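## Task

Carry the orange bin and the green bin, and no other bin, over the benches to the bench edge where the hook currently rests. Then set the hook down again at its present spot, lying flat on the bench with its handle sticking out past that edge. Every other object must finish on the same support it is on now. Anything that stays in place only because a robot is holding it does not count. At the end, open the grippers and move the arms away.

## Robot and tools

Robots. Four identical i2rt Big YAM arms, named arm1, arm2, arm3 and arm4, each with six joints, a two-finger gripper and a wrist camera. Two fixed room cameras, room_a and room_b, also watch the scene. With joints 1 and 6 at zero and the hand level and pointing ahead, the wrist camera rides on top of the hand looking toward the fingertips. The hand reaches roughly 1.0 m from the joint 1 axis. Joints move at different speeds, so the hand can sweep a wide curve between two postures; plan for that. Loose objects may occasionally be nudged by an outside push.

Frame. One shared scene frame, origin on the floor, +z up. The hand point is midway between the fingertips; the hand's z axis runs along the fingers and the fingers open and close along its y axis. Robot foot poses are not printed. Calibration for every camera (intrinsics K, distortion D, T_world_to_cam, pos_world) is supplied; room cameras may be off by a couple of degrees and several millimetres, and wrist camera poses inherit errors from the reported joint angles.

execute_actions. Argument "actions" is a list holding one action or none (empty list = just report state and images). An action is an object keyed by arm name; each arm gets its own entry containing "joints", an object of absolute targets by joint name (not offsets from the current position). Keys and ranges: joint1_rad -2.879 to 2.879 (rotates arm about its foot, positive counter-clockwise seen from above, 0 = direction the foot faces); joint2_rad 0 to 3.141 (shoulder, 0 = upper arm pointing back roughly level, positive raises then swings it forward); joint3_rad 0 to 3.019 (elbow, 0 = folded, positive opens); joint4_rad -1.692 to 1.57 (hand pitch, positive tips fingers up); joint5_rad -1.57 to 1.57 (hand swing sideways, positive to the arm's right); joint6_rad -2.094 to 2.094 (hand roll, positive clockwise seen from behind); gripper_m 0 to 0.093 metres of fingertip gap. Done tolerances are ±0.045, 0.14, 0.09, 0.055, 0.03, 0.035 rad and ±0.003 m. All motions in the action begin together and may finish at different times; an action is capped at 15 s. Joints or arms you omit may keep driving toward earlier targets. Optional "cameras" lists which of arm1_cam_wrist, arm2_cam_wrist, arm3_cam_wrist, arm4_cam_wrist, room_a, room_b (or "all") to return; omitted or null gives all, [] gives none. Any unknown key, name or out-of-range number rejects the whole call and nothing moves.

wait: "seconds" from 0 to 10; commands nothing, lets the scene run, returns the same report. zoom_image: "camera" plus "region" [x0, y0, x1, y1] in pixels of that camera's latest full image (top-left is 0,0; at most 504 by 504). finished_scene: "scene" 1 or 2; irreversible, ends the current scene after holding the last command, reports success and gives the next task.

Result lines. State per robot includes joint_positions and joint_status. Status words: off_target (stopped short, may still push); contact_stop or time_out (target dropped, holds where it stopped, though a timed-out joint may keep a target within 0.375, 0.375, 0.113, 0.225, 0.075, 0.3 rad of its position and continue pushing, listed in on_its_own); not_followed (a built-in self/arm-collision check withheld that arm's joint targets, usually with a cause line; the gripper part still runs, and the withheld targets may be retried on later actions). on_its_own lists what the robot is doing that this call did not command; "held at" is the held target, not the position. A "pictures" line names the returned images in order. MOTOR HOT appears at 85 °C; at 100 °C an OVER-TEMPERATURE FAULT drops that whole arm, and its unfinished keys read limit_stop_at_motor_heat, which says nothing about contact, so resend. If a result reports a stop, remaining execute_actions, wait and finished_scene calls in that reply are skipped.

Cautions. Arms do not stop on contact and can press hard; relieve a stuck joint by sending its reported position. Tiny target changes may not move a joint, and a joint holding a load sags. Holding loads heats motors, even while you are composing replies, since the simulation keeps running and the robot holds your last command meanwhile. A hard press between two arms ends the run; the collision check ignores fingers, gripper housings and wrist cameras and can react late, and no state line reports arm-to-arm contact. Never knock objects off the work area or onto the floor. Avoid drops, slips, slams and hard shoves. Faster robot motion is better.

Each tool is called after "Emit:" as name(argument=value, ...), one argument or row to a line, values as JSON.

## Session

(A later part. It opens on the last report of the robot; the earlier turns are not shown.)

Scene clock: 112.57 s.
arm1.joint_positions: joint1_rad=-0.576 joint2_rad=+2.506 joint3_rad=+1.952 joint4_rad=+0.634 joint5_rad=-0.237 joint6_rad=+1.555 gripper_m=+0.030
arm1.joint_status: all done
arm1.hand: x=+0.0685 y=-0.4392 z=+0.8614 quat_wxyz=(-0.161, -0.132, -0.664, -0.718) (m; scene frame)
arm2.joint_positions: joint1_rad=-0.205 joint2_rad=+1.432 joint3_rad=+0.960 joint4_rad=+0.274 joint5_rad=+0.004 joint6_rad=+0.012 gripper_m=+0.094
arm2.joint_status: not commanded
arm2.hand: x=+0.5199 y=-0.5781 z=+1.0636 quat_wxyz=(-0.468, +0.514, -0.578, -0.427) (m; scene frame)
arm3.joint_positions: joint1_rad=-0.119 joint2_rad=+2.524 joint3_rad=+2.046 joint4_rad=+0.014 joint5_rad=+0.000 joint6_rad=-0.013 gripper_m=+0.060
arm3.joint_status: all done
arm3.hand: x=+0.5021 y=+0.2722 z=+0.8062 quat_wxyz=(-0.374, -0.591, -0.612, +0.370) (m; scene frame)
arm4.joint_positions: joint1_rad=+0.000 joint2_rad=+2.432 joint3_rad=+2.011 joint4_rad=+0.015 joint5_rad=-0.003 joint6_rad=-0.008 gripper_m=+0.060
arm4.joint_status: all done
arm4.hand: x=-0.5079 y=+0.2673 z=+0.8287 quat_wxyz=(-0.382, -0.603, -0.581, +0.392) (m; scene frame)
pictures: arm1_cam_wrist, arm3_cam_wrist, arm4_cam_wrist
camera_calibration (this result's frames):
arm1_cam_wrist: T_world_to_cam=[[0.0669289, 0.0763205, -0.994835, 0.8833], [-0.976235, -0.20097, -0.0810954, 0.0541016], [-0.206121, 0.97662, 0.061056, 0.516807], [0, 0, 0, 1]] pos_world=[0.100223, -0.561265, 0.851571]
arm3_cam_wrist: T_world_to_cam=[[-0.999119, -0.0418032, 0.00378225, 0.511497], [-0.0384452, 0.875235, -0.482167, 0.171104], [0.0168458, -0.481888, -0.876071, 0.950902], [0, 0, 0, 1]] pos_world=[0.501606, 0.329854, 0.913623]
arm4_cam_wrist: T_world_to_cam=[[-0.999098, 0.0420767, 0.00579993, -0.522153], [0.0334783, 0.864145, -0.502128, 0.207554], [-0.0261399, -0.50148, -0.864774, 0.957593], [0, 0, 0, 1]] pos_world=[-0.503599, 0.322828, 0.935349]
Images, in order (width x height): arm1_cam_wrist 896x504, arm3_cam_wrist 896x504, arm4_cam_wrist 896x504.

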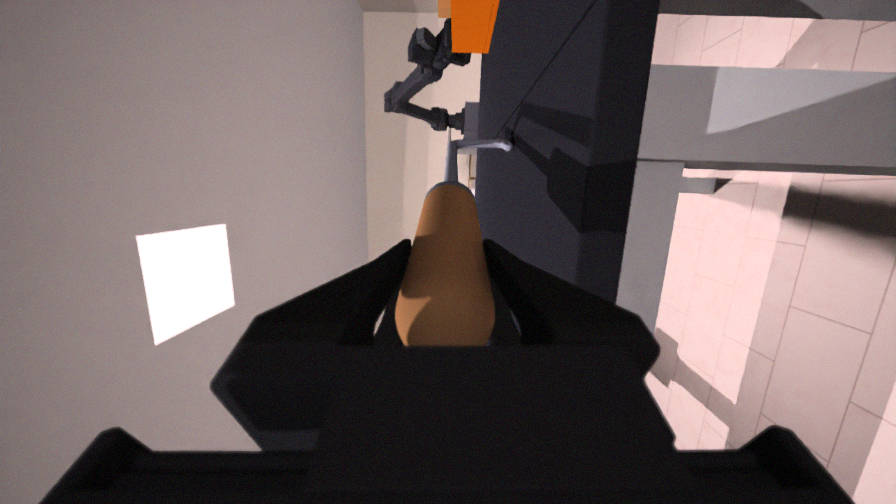

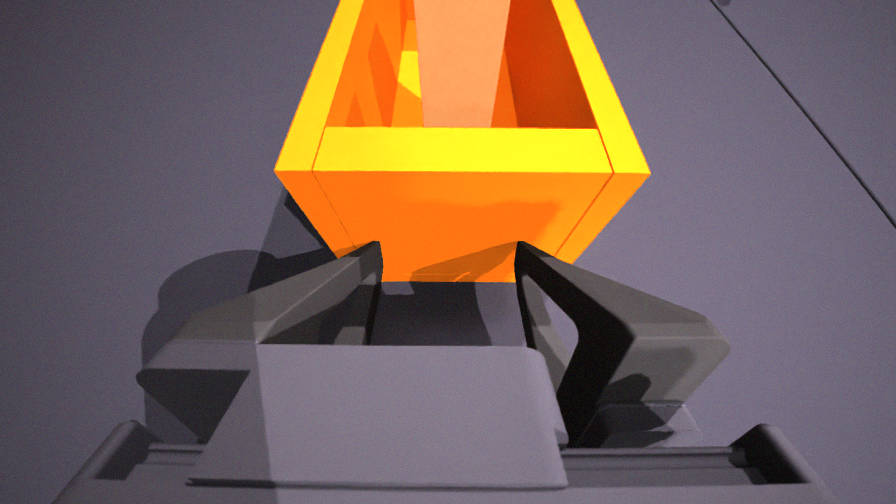

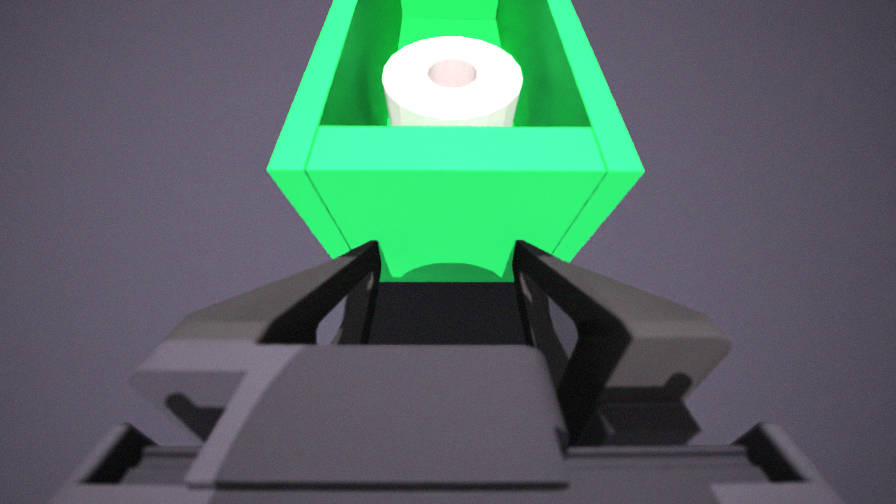

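Emit:
execute_actions(
  actions=[],
)

Scene clock: 124.30 s.
arm1.joint_positions: joint1_rad=-0.576 joint2_rad=+2.506 joint3_rad=+1.952 joint4_rad=+0.634 joint5_rad=-0.237 joint6_rad=+1.556 gripper_m=+0.030
arm1.joint_status: all done
arm1.hand: x=+0.0685 y=-0.4392 z=+0.8614 quat_wxyz=(-0.161, -0.132, -0.664, -0.718) (m; scene frame)
arm2.joint_positions: joint1_rad=-0.205 joint2_rad=+1.432 joint3_rad=+0.960 joint4_rad=+0.274 joint5_rad=+0.004 joint6_rad=+0.012 gripper_m=+0.094
arm2.joint_status: not commanded
arm2.hand: x=+0.5199 y=-0.5781 z=+1.0636 quat_wxyz=(-0.468, +0.514, -0.578, -0.427) (m; scene frame)
arm3.joint_positions: joint1_rad=-0.119 joint2_rad=+2.524 joint3_rad=+2.046 joint4_rad=+0.014 joint5_rad=+0.000 joint6_rad=-0.013 gripper_m=+0.060
arm3.joint_status: all done
arm3.hand: x=+0.5021 y=+0.2722 z=+0.8062 quat_wxyz=(-0.374, -0.591, -0.612, +0.370) (m; scene frame)
arm4.joint_positions: joint1_rad=+0.000 joint2_rad=+2.432 joint3_rad=+2.011 joint4_rad=+0.015 joint5_rad=-0.003 joint6_rad=-0.008 gripper_m=+0.060
arm4.joint_status: all done
arm4.hand: x=-0.5079 y=+0.2673 z=+0.8287 quat_wxyz=(-0.382, -0.603, -0.581, +0.392) (m; scene frame)
pictures: arm1_cam_wrist, arm2_cam_wrist, arm3_cam_wrist, arm4_cam_wrist, room_a, room_b
camera_calibration (this result's frames):
arm1_cam_wrist: T_world_to_cam=[[0.0665805, 0.0764754, -0.994846, 0.883402], [-0.976257, -0.200989, -0.0807868, 0.053829], [-0.206131, 0.976604, 0.0612777, 0.51661], [0, 0, 0, 1]] pos_world=[0.100223, -0.561263, 0.851541]
arm2_cam_wrist: T_world_to_cam=[[0.995384, -0.0956987, -0.00722296, -0.565651], [-0.0756264, -0.735816, -0.672945, 0.335788], [0.0590852, 0.670385, -0.739657, 1.27146], [0, 0, 0, 1]] pos_world=[0.513309, -0.659425, 1.16233]
arm3_cam_wrist: T_world_to_cam=[[-0.999119, -0.0418032, 0.00378225, 0.511497], [-0.0384452, 0.875235, -0.482167, 0.171104], [0.0168458, -0.481888, -0.876071, 0.950902], [0, 0, 0, 1]] pos_world=[0.501606, 0.329854, 0.913623]
arm4_cam_wrist: T_world_to_cam=[[-0.999098, 0.0420767, 0.00579993, -0.522153], [0.0334783, 0.864145, -0.502128, 0.207554], [-0.0261399, -0.50148, -0.864774, 0.957593], [0, 0, 0, 1]] pos_world=[-0.503599, 0.322828, 0.935349]
Images, in order (width x height): arm1_cam_wrist 896x504, arm2_cam_wrist 896x504, arm3_cam_wrist 896x504, arm4_cam_wrist 896x504, room_a 896x504, room_b 896x504.

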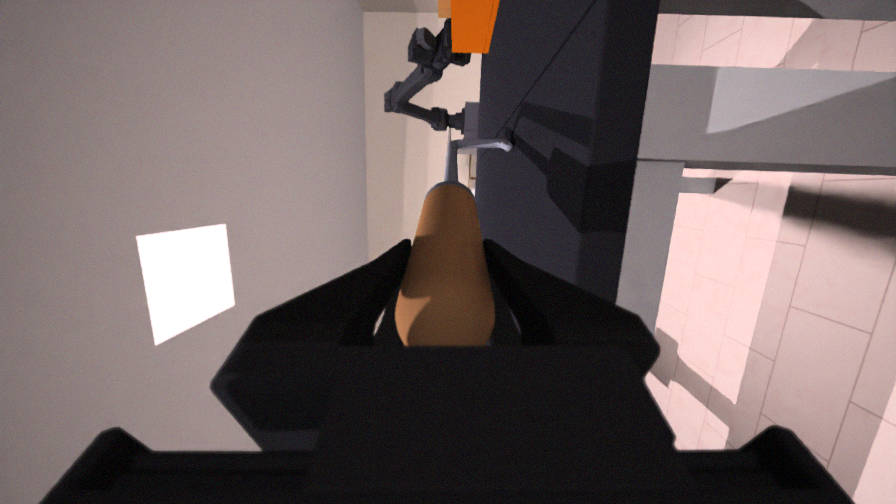

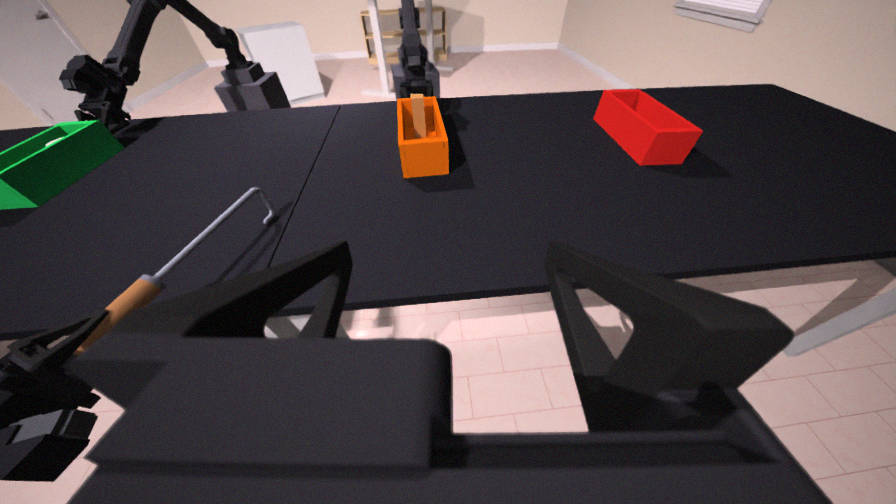

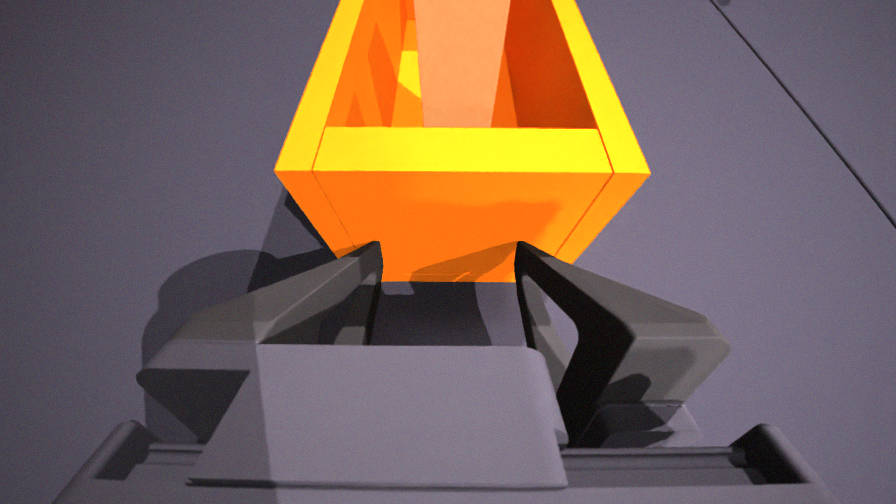

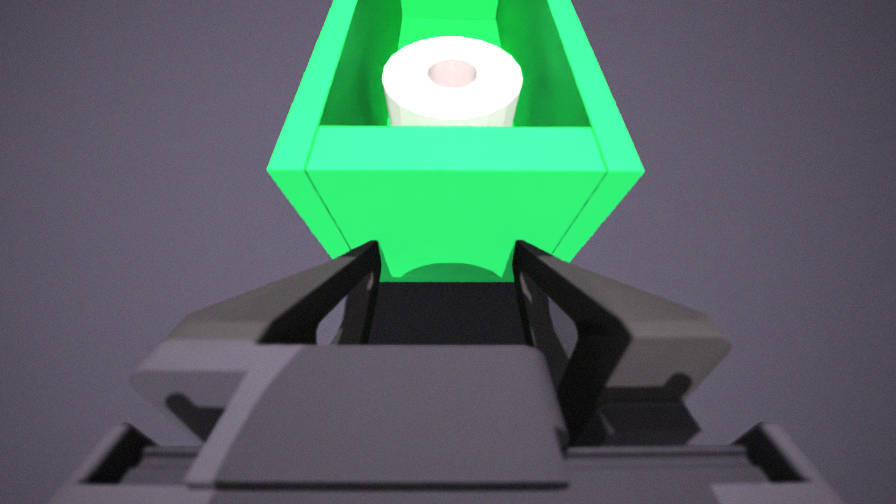

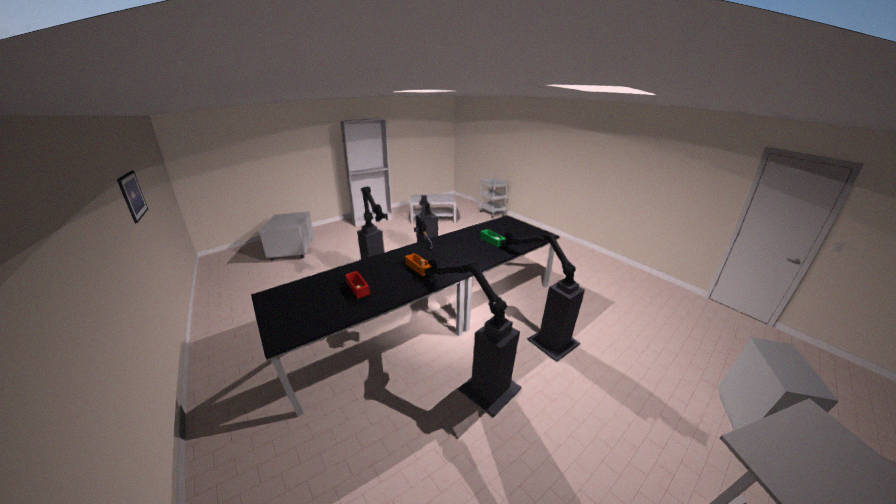

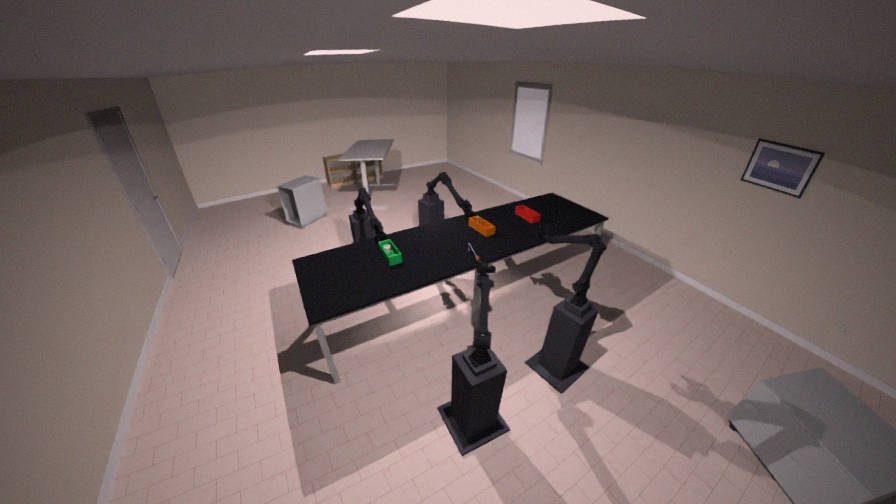

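Emit:
execute_actions(
  actions=[
    {"arm1":{"joints":{"joint1_rad":0.125,"joint2_rad":2.32,"joint3_rad":1.955,"joint4_rad":0.59,"joint5_rad":0.10}},"arm3":{"joints":{"joint2_rad":2.65,"joint3_rad":2.315}},"arm4":{"joints":{"joint2_rad":1.31,"joint3_rad":1.0,"joint4_rad":0.0}}},
  ],
  cameras=["arm1_cam_wrist","arm4_cam_wrist","room_b","arm3_cam_wrist"],
)

Scene clock: 153.10 s.
arm1.joint_positions: joint1_rad=+0.132 joint2_rad=+2.356 joint3_rad=+1.932 joint4_rad=+0.565 joint5_rad=+0.098 joint6_rad=+1.534 gripper_m=+0.030
arm1.joint_status: all done
arm1.hand: x=-0.4998 y=-0.2770 z=+0.9753 quat_wxyz=(-0.023, -0.010, -0.652, -0.757) (m; scene frame)
arm2.joint_positions: joint1_rad=-0.205 joint2_rad=+1.432 joint3_rad=+0.960 joint4_rad=+0.274 joint5_rad=+0.004 joint6_rad=+0.012 gripper_m=+0.094
arm2.joint_status: not commanded
arm2.hand: x=+0.5199 y=-0.5781 z=+1.0636 quat_wxyz=(-0.468, +0.514, -0.578, -0.427) (m; scene frame)
arm3.joint_positions: joint1_rad=-0.119 joint2_rad=+2.643 joint3_rad=+2.245 joint4_rad=+0.014 joint5_rad=+0.000 joint6_rad=-0.013 gripper_m=+0.060
arm3.joint_status: all done
arm3.hand: x=+0.5029 y=+0.2341 z=+0.8091 quat_wxyz=(-0.397, -0.576, -0.596, +0.394) (m; scene frame)
arm4.joint_positions: joint1_rad=+0.000 joint2_rad=+1.311 joint3_rad=+1.002 joint4_rad=+0.005 joint5_rad=-0.003 joint6_rad=-0.008 gripper_m=+0.060
arm4.joint_status: all done
arm4.hand: x=-0.4969 y=+0.6047 z=+1.0819 quat_wxyz=(-0.410, -0.582, -0.561, +0.423) (m; scene frame)
pictures: arm1_cam_wrist, arm3_cam_wrist, arm4_cam_wrist, room_b
camera_calibration (this result's frames):
arm1_cam_wrist: T_world_to_cam=[[0.0281267, 0.160499, -0.986635, 1.01817], [-0.836767, -0.536174, -0.111075, -0.452802], [-0.546836, 0.828708, 0.11922, -0.0337682], [0, 0, 0, 1]] pos_world=[-0.425993, -0.378212, 0.958297]
arm3_cam_wrist: T_world_to_cam=[[-0.999125, -0.0414869, 0.00533867, 0.50941], [-0.0375738, 0.83406, -0.550393, 0.270181], [0.0183813, -0.550112, -0.834888, 0.916924], [0, 0, 0, 1]] pos_world=[0.502261, 0.300198, 0.911515]
arm4_cam_wrist: T_world_to_cam=[[-0.99903, 0.0436797, 0.00553162, -0.527473], [0.0321249, 0.80907, -0.586834, 0.167044], [-0.0301082, -0.586087, -0.809688, 1.33569], [0, 0, 0, 1]] pos_world=[-0.492113, 0.67072, 1.18244]
Images, in order (width x height): arm1_cam_wrist 896x504, arm3_cam_wrist 896x504, arm4_cam_wrist 896x504, room_b 896x504.

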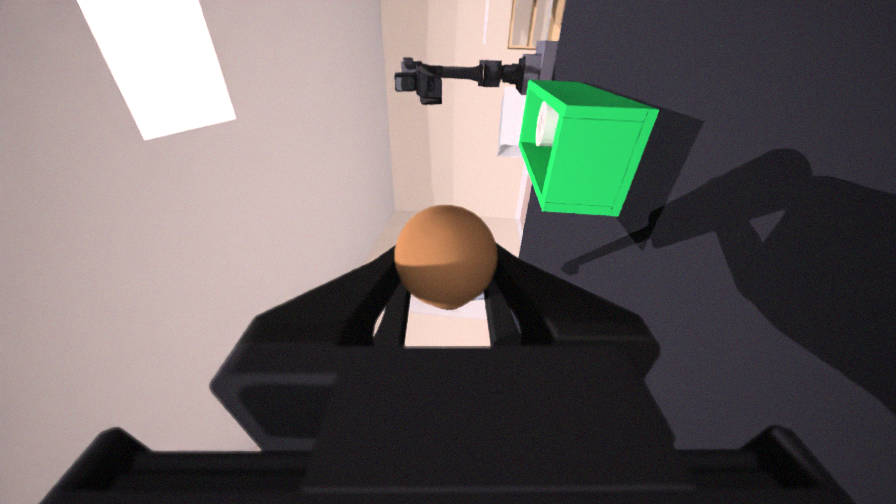

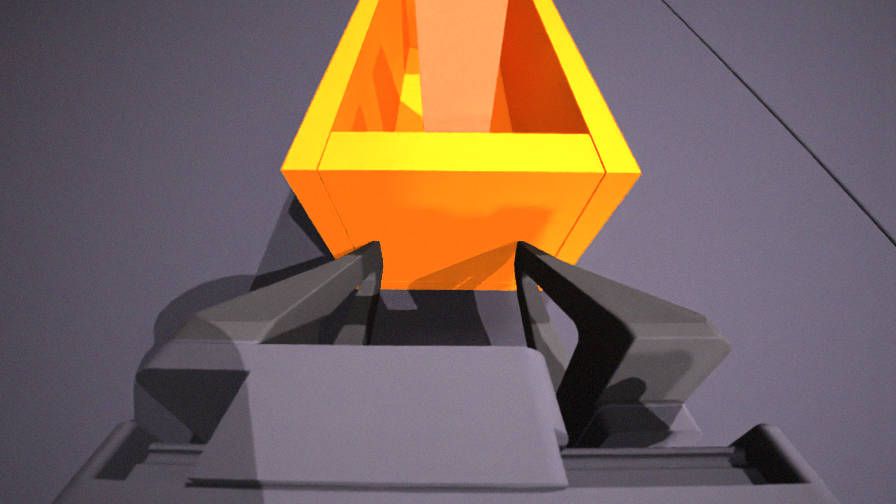

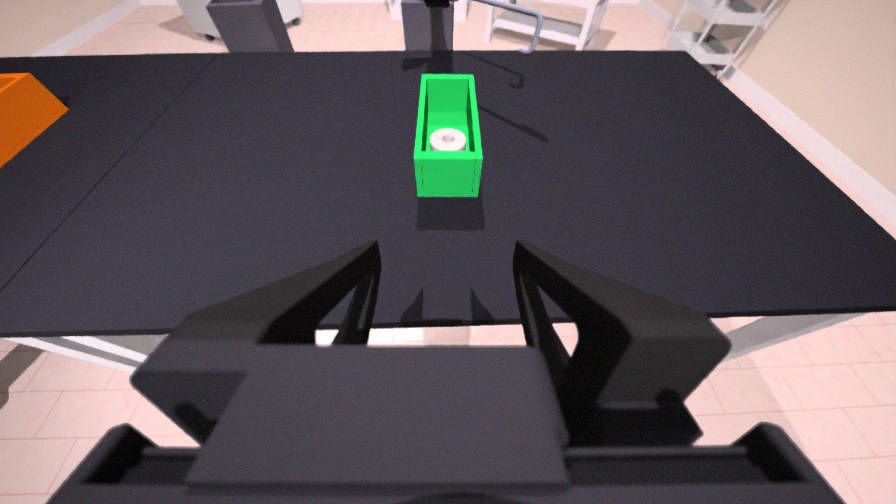

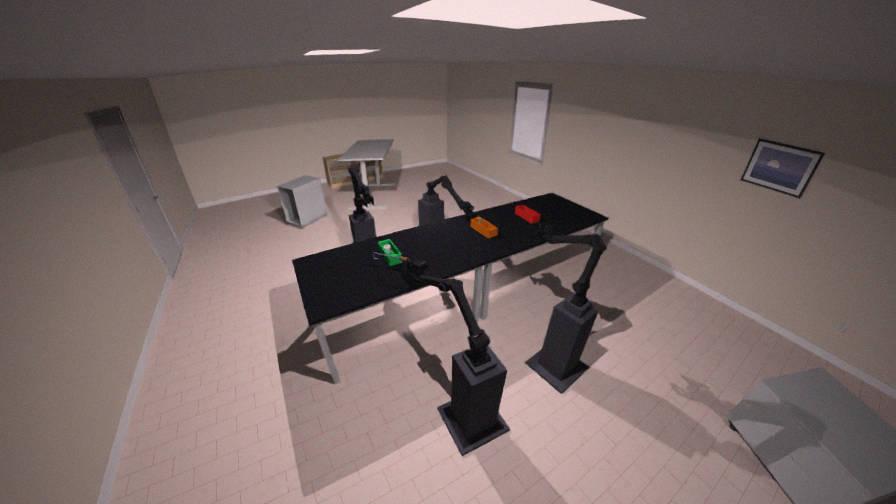

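Emit:
execute_actions(
  actions=[
    {"arm1":{"joints":{"joint3_rad":2.23,"joint4_rad":0.42,"joint5_rad":0.55,"joint6_rad":1.6}},"arm3":{"joints":{"joint2_rad":1.31,"joint3_rad":1.0,"joint4_rad":0.0}}},
  ],
  cameras=["arm1_cam_wrist","arm4_cam_wrist","arm3_cam_wrist"],
)

Scene clock: 187.50 s.
arm1.joint_positions: joint1_rad=+0.127 joint2_rad=+2.347 joint3_rad=+2.160 joint4_rad=+0.400 joint5_rad=+0.550 joint6_rad=+1.556 gripper_m=+0.030
arm1.joint_status: joint6_rad time_out (moved +0.022 of +0.066); the others done
arm1.on_its_own: joint6_rad reads +1.556 and still pushes toward +1.600 since a time_out
arm1.hand: x=-0.4211 y=-0.2757 z=+1.0750 quat_wxyz=(-0.154, -0.195, -0.609, -0.753) (m; scene frame)
arm2.joint_positions: joint1_rad=-0.205 joint2_rad=+1.432 joint3_rad=+0.960 joint4_rad=+0.274 joint5_rad=+0.004 joint6_rad=+0.012 gripper_m=+0.094
arm2.joint_status: not commanded
arm2.hand: x=+0.5199 y=-0.5781 z=+1.0636 quat_wxyz=(-0.468, +0.514, -0.578, -0.427) (m; scene frame)
arm3.joint_positions: joint1_rad=-0.119 joint2_rad=+1.330 joint3_rad=+0.985 joint4_rad=+0.010 joint5_rad=+0.000 joint6_rad=-0.013 gripper_m=+0.060
arm3.joint_status: all done
arm3.hand: x=+0.4947 y=+0.6120 z=+1.1015 quat_wxyz=(-0.411, -0.566, -0.586, +0.408) (m; scene frame)
arm4.joint_positions: joint1_rad=+0.000 joint2_rad=+1.311 joint3_rad=+1.002 joint4_rad=+0.005 joint5_rad=-0.003 joint6_rad=-0.008 gripper_m=+0.060
arm4.joint_status: not commanded
arm4.hand: x=-0.4969 y=+0.6047 z=+1.0819 quat_wxyz=(-0.410, -0.582, -0.561, +0.423) (m; scene frame)
pictures: arm1_cam_wrist, arm3_cam_wrist, arm4_cam_wrist
camera_calibration (this result's frames):
arm1_cam_wrist: T_world_to_cam=[[0.00667995, 0.219817, -0.975518, 1.10945], [-0.992771, -0.115449, -0.0328126, -0.409002], [-0.119835, 0.968686, 0.217457, 0.109174], [0, 0, 0, 1]] pos_world=[-0.400374, -0.39685, 1.04513]
arm3_cam_wrist: T_world_to_cam=[[-0.99913, -0.0412344, 0.00627034, 0.514159], [-0.0369855, 0.806431, -0.59017, 0.176077], [0.0192787, -0.589889, -0.807255, 1.36259], [0, 0, 0, 1]] pos_world=[0.493955, 0.682983, 1.20065]
arm4_cam_wrist: T_world_to_cam=[[-0.99903, 0.0436797, 0.00553162, -0.527473], [0.0321249, 0.80907, -0.586834, 0.167044], [-0.0301082, -0.586087, -0.809688, 1.33569], [0, 0, 0, 1]] pos_world=[-0.492113, 0.67072, 1.18244]
Images, in order (width x height): arm1_cam_wrist 896x504, arm3_cam_wrist 896x504, arm4_cam_wrist 896x504.

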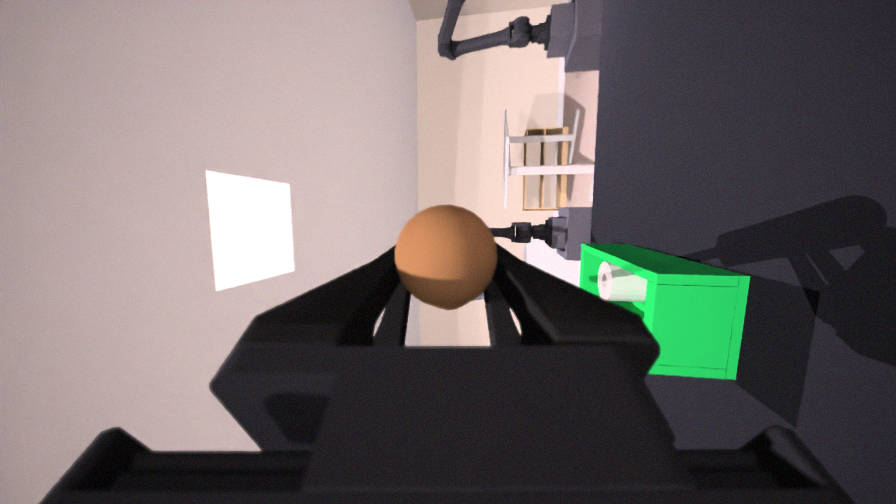

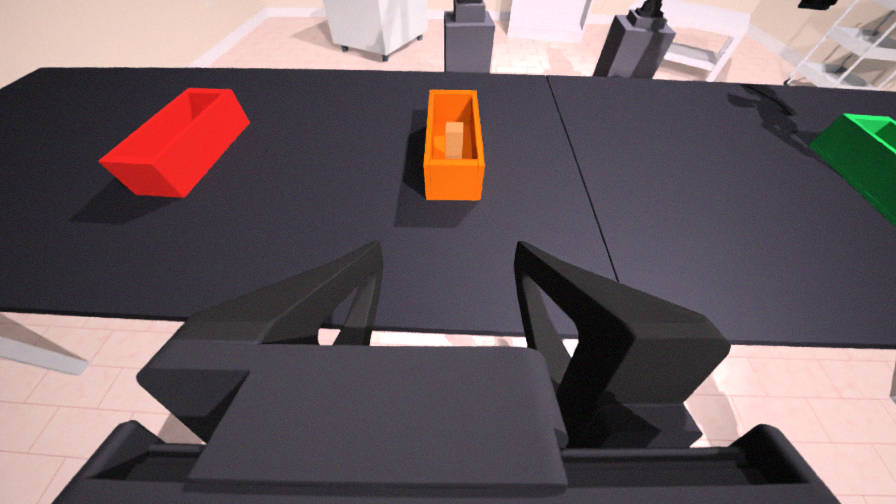

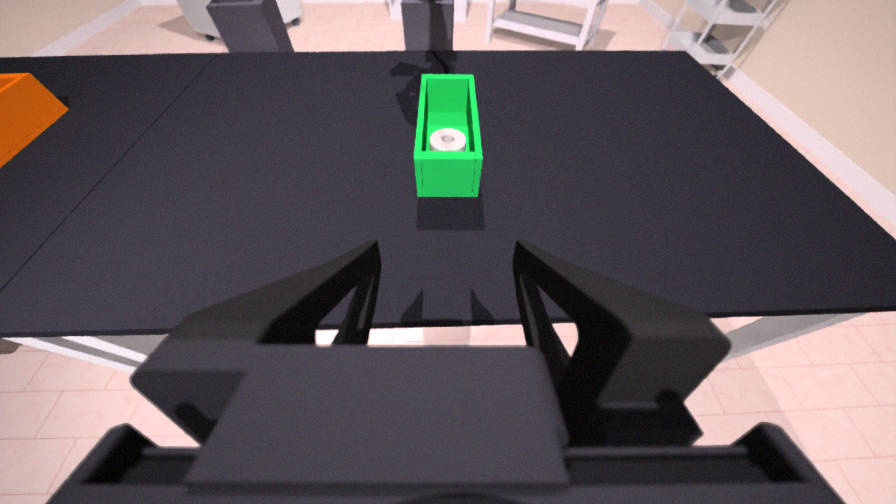

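Emit:
execute_actions(
  actions=[
    {"arm1":{"joints":{"joint2_rad":2.41,"joint4_rad":0.22,"joint6_rad":1.575}}},
  ],
  cameras=["arm1_cam_wrist","arm4_cam_wrist","room_b"],
)

Scene clock: 200.63 s.
arm1.joint_positions: joint1_rad=+0.127 joint2_rad=+2.450 joint3_rad=+2.160 joint4_rad=+0.196 joint5_rad=+0.550 joint6_rad=+1.534 gripper_m=+0.030
arm1.joint_status: joint6_rad off_target (ended at +1.533, target +1.575); the others done
arm1.on_its_own: joint6_rad reads +1.534 and still pushes toward +1.575 since a time_out
arm1.hand: x=-0.4229 y=-0.2588 z=+0.9364 quat_wxyz=(-0.193, -0.155, -0.717, -0.651) (m; scene frame)
arm2.joint_positions: joint1_rad=-0.205 joint2_rad=+1.432 joint3_rad=+0.960 joint4_rad=+0.274 joint5_rad=+0.004 joint6_rad=+0.012 gripper_m=+0.094
arm2.joint_status: not commanded
arm2.hand: x=+0.5199 y=-0.5781 z=+1.0636 quat_wxyz=(-0.468, +0.514, -0.578, -0.427) (m; scene frame)
arm3.joint_positions: joint1_rad=-0.119 joint2_rad=+1.330 joint3_rad=+0.985 joint4_rad=+0.010 joint5_rad=+0.000 joint6_rad=-0.013 gripper_m=+0.060
arm3.joint_status: not commanded
arm3.hand: x=+0.4947 y=+0.6120 z=+1.1015 quat_wxyz=(-0.411, -0.566, -0.586, +0.408) (m; scene frame)
arm4.joint_positions: joint1_rad=+0.000 joint2_rad=+1.311 joint3_rad=+1.002 joint4_rad=+0.005 joint5_rad=-0.003 joint6_rad=-0.008 gripper_m=+0.060
arm4.joint_status: not commanded
arm4.hand: x=-0.4969 y=+0.6047 z=+1.0819 quat_wxyz=(-0.410, -0.582, -0.561, +0.423) (m; scene frame)
pictures: arm1_cam_wrist, arm4_cam_wrist, room_b
camera_calibration (this result's frames):
arm1_cam_wrist: T_world_to_cam=[[0.0416745, -0.0948072, -0.994623, 0.921864], [-0.991544, -0.126373, -0.0294997, -0.418835], [-0.122897, 0.987442, -0.0992721, 0.422796], [0, 0, 0, 1]] pos_world=[-0.401751, -0.383016, 0.946523]
arm4_cam_wrist: T_world_to_cam=[[-0.99903, 0.0436797, 0.00553162, -0.527473], [0.0321249, 0.80907, -0.586834, 0.167044], [-0.0301082, -0.586087, -0.809688, 1.33569], [0, 0, 0, 1]] pos_world=[-0.492113, 0.67072, 1.18244]
Images, in order (width x height): arm1_cam_wrist 896x504, arm4_cam_wrist 896x504, room_b 896x504.

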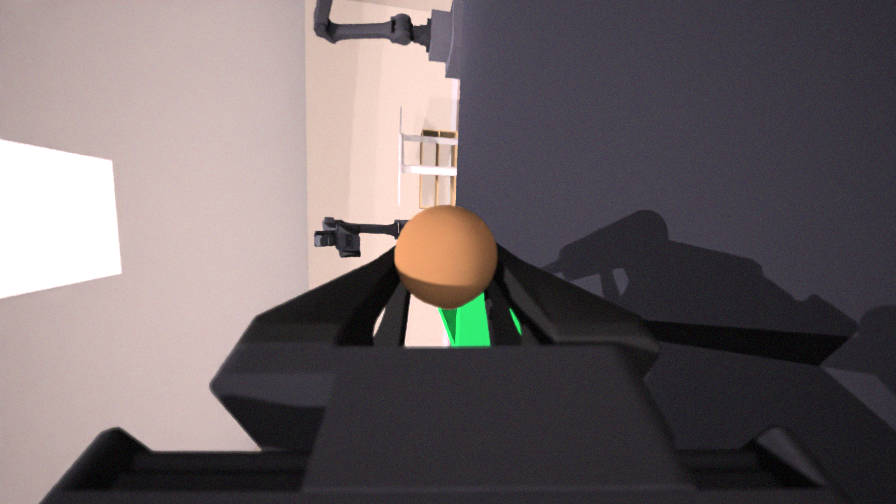

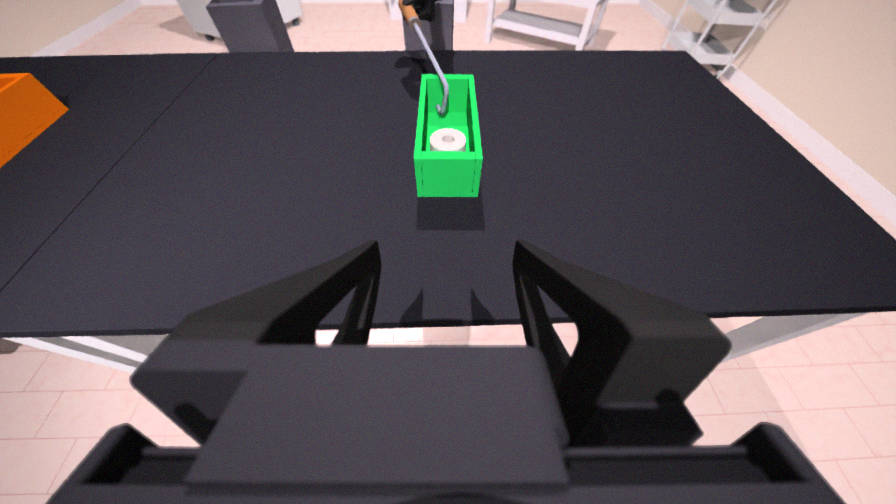

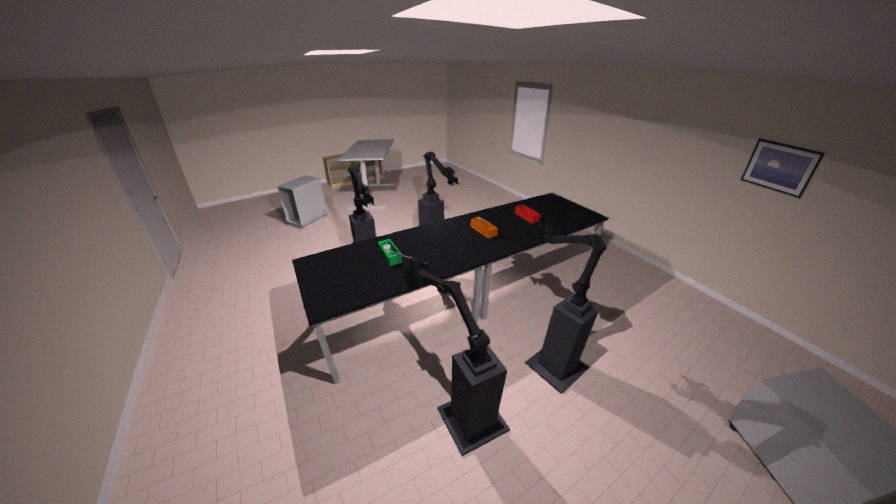

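Emit:
zoom_image(
  camera="arm4_cam_wrist",
  region=[370, 0, 530, 200],
)

Emit:
zoom_image(
  camera="room_b",
  region=[360, 225, 450, 290],
)

Region (370, 0, 530, 200) of arm4_cam_wrist's 896x504 image, scaled by 2.520, with more detail than that image has; it fills the left 403 columns of this view, and the rest is white.

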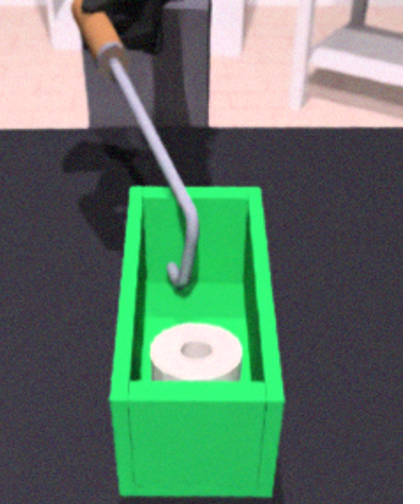

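Region (360, 225, 450, 290) of room_b's 896x504 image, scaled by 5.600, with more detail than that image has.

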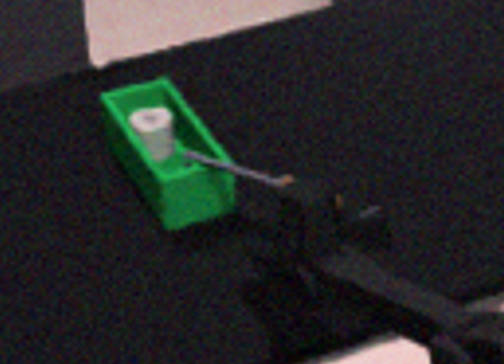

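Emit:
execute_actions(
  actions=[
    {"arm1":{"joints":{"joint2_rad":2.11,"joint3_rad":1.83,"joint4_rad":0.117,"joint5_rad":0.33,"joint6_rad":1.56}}},
  ],
  cameras=["arm1_cam_wrist","arm4_cam_wrist","room_b"],
)

Scene clock: 240.47 s.
arm1.joint_positions: joint1_rad=+0.127 joint2_rad=+2.133 joint3_rad=+1.816 joint4_rad=+0.101 joint5_rad=+0.333 joint6_rad=+1.528 gripper_m=+0.030
arm1.joint_status: all done
arm1.hand: x=-0.4525 y=-0.3282 z=+0.9913 quat_wxyz=(-0.123, -0.071, -0.770, -0.621) (m; scene frame)
arm2.joint_positions: joint1_rad=-0.205 joint2_rad=+1.432 joint3_rad=+0.960 joint4_rad=+0.274 joint5_rad=+0.004 joint6_rad=+0.012 gripper_m=+0.094
arm2.joint_status: not commanded
arm2.hand: x=+0.5199 y=-0.5781 z=+1.0636 quat_wxyz=(-0.468, +0.514, -0.578, -0.427) (m; scene frame)
arm3.joint_positions: joint1_rad=-0.119 joint2_rad=+1.330 joint3_rad=+0.985 joint4_rad=+0.010 joint5_rad=+0.000 joint6_rad=-0.013 gripper_m=+0.060
arm3.joint_status: not commanded
arm3.hand: x=+0.4947 y=+0.6120 z=+1.1015 quat_wxyz=(-0.411, -0.566, -0.586, +0.408) (m; scene frame)
arm4.joint_positions: joint1_rad=+0.000 joint2_rad=+1.311 joint3_rad=+1.002 joint4_rad=+0.005 joint5_rad=-0.003 joint6_rad=-0.008 gripper_m=+0.060
arm4.joint_status: not commanded
arm4.hand: x=-0.4969 y=+0.6047 z=+1.0819 quat_wxyz=(-0.410, -0.582, -0.561, +0.423) (m; scene frame)
pictures: arm1_cam_wrist, arm4_cam_wrist, room_b
camera_calibration (this result's frames):
arm1_cam_wrist: T_world_to_cam=[[0.0538182, -0.206448, -0.976976, 0.922483], [-0.941083, -0.337613, 0.019501, -0.550382], [-0.333866, 0.918366, -0.212454, 0.487198], [0, 0, 0, 1]] pos_world=[-0.404943, -0.442798, 1.01548]
arm4_cam_wrist: T_world_to_cam=[[-0.99903, 0.0436797, 0.00553162, -0.527473], [0.0321249, 0.80907, -0.586834, 0.167044], [-0.0301082, -0.586087, -0.809688, 1.33569], [0, 0, 0, 1]] pos_world=[-0.492113, 0.67072, 1.18244]
Images, in order (width x height): arm1_cam_wrist 896x504, arm4_cam_wrist 896x504, room_b 896x504.

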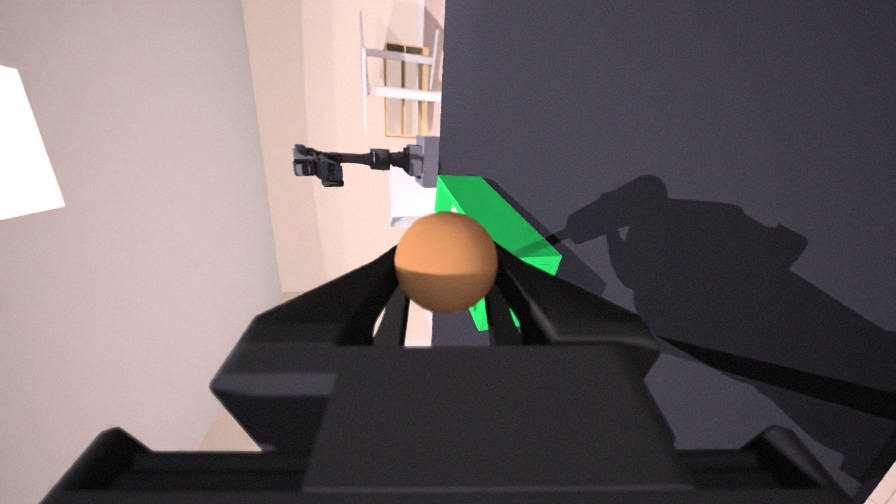

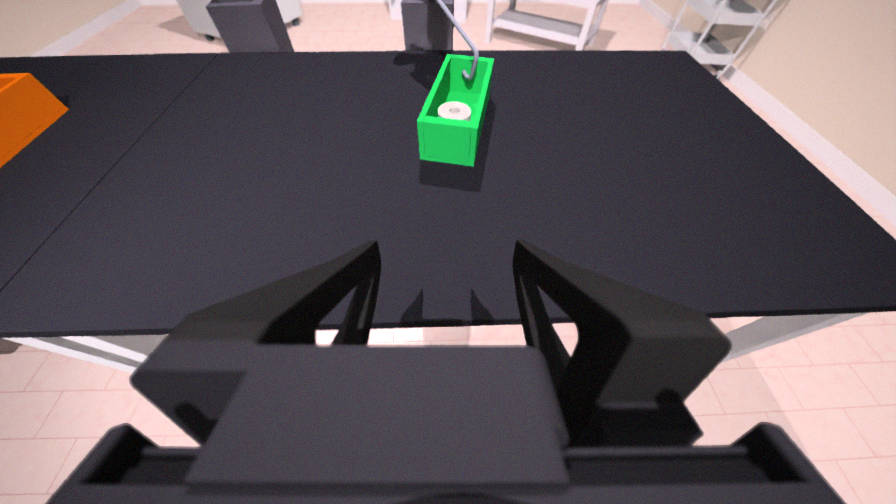

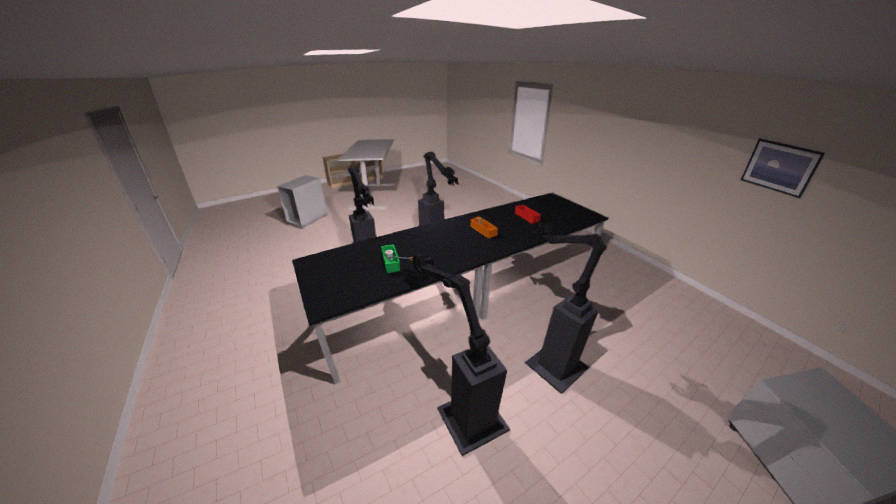

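Emit:
zoom_image(
  camera="arm4_cam_wrist",
  region=[380, 0, 540, 180],
)

Region (380, 0, 540, 180) of arm4_cam_wrist's 896x504 image, scaled by 2.800, with more detail than that image has.

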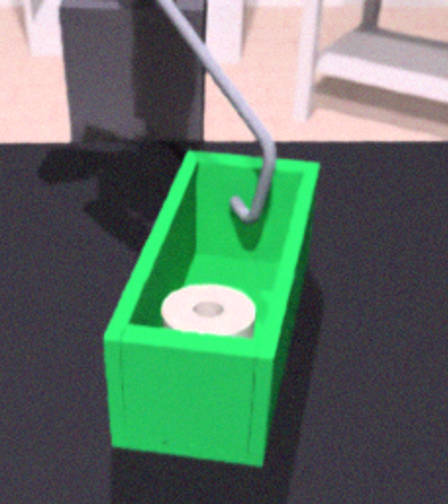

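Emit:
execute_actions(
  actions=[
    {"arm1":{"joints":{"joint2_rad":1.805,"joint3_rad":1.49,"joint4_rad":-0.012,"joint5_rad":0.56}}},
  ],
  cameras=["arm1_cam_wrist","arm4_cam_wrist","room_b"],
)

Scene clock: 261.63 s.
arm1.joint_positions: joint1_rad=+0.125 joint2_rad=+1.830 joint3_rad=+1.475 joint4_rad=-0.025 joint5_rad=+0.560 joint6_rad=+1.530 gripper_m=+0.030
arm1.joint_status: all done
arm1.hand: x=-0.4094 y=-0.4550 z=+1.0105 quat_wxyz=(-0.223, -0.122, -0.800, -0.543) (m; scene frame)
arm2.joint_positions: joint1_rad=-0.205 joint2_rad=+1.432 joint3_rad=+0.960 joint4_rad=+0.274 joint5_rad=+0.004 joint6_rad=+0.012 gripper_m=+0.094
arm2.joint_status: not commanded
arm2.hand: x=+0.5199 y=-0.5781 z=+1.0636 quat_wxyz=(-0.468, +0.514, -0.578, -0.427) (m; scene frame)
arm3.joint_positions: joint1_rad=-0.119 joint2_rad=+1.330 joint3_rad=+0.985 joint4_rad=+0.010 joint5_rad=+0.000 joint6_rad=-0.013 gripper_m=+0.060
arm3.joint_status: not commanded
arm3.hand: x=+0.4947 y=+0.6120 z=+1.1015 quat_wxyz=(-0.411, -0.566, -0.586, +0.408) (m; scene frame)
arm4.joint_positions: joint1_rad=+0.000 joint2_rad=+1.311 joint3_rad=+1.002 joint4_rad=+0.005 joint5_rad=-0.003 joint6_rad=-0.008 gripper_m=+0.060
arm4.joint_status: not commanded
arm4.hand: x=-0.4969 y=+0.6047 z=+1.0819 quat_wxyz=(-0.410, -0.582, -0.561, +0.423) (m; scene frame)
pictures: arm1_cam_wrist, arm4_cam_wrist, room_b
camera_calibration (this result's frames):
arm1_cam_wrist: T_world_to_cam=[[0.0578192, -0.372262, -0.926325, 0.787697], [-0.992231, -0.123812, -0.0121766, -0.444664], [-0.110157, 0.919832, -0.376529, 0.880158], [0, 0, 0, 1]] pos_world=[-0.389798, -0.571423, 1.05565]
arm4_cam_wrist: T_world_to_cam=[[-0.99903, 0.0436797, 0.00553162, -0.527473], [0.0321249, 0.80907, -0.586834, 0.167044], [-0.0301082, -0.586087, -0.809688, 1.33569], [0, 0, 0, 1]] pos_world=[-0.492113, 0.67072, 1.18244]
Images, in order (width x height): arm1_cam_wrist 896x504, arm4_cam_wrist 896x504, room_b 896x504.

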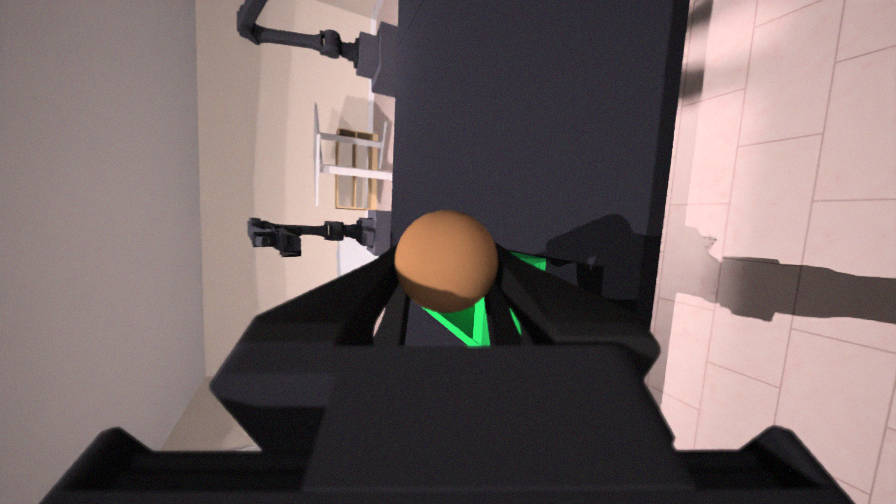

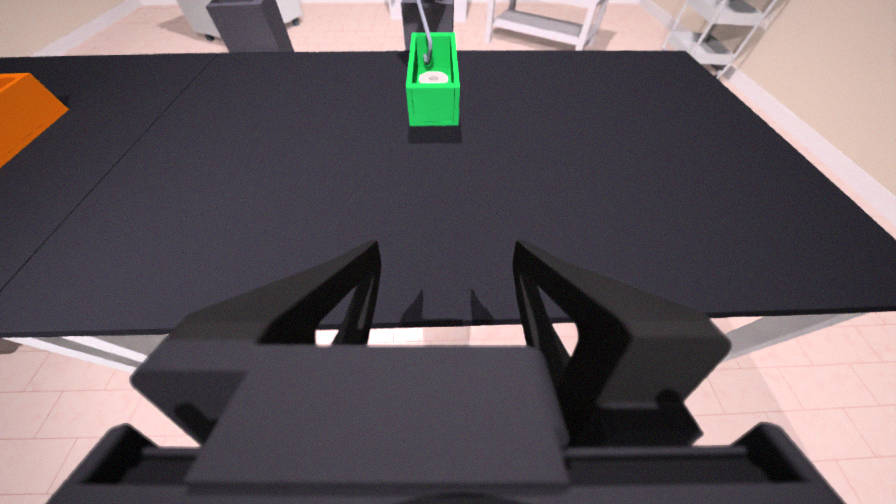

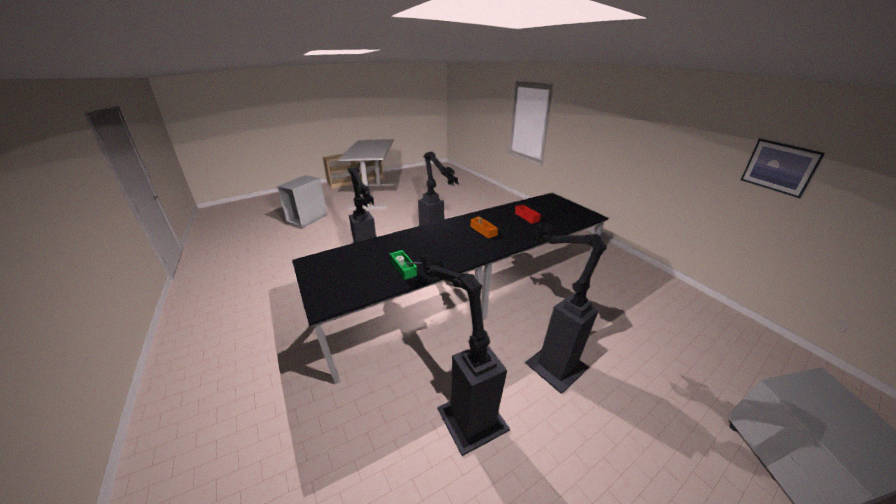

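Emit:
zoom_image(
  camera="room_b",
  region=[370, 235, 460, 305],
)

Emit:
zoom_image(
  camera="arm1_cam_wrist",
  region=[480, 200, 700, 350],
)

Region (370, 235, 460, 305) of room_b's 896x504 image, scaled by 5.600, with more detail than that image has.

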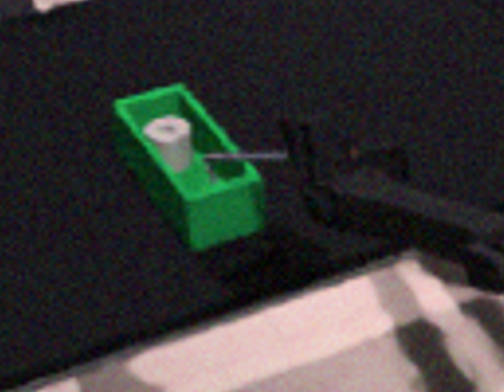

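Region (480, 200, 700, 350) of arm1_cam_wrist's 896x504 image, scaled by 2.291, with more detail than that image has; it fills the top 344 rows of this view, and the rest is white.

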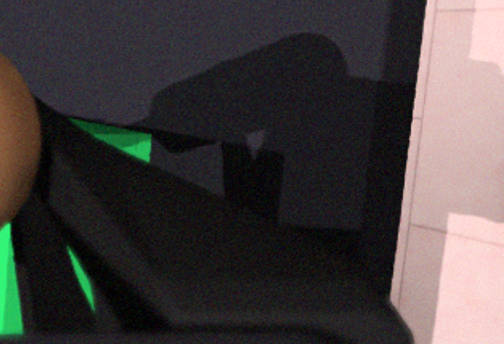

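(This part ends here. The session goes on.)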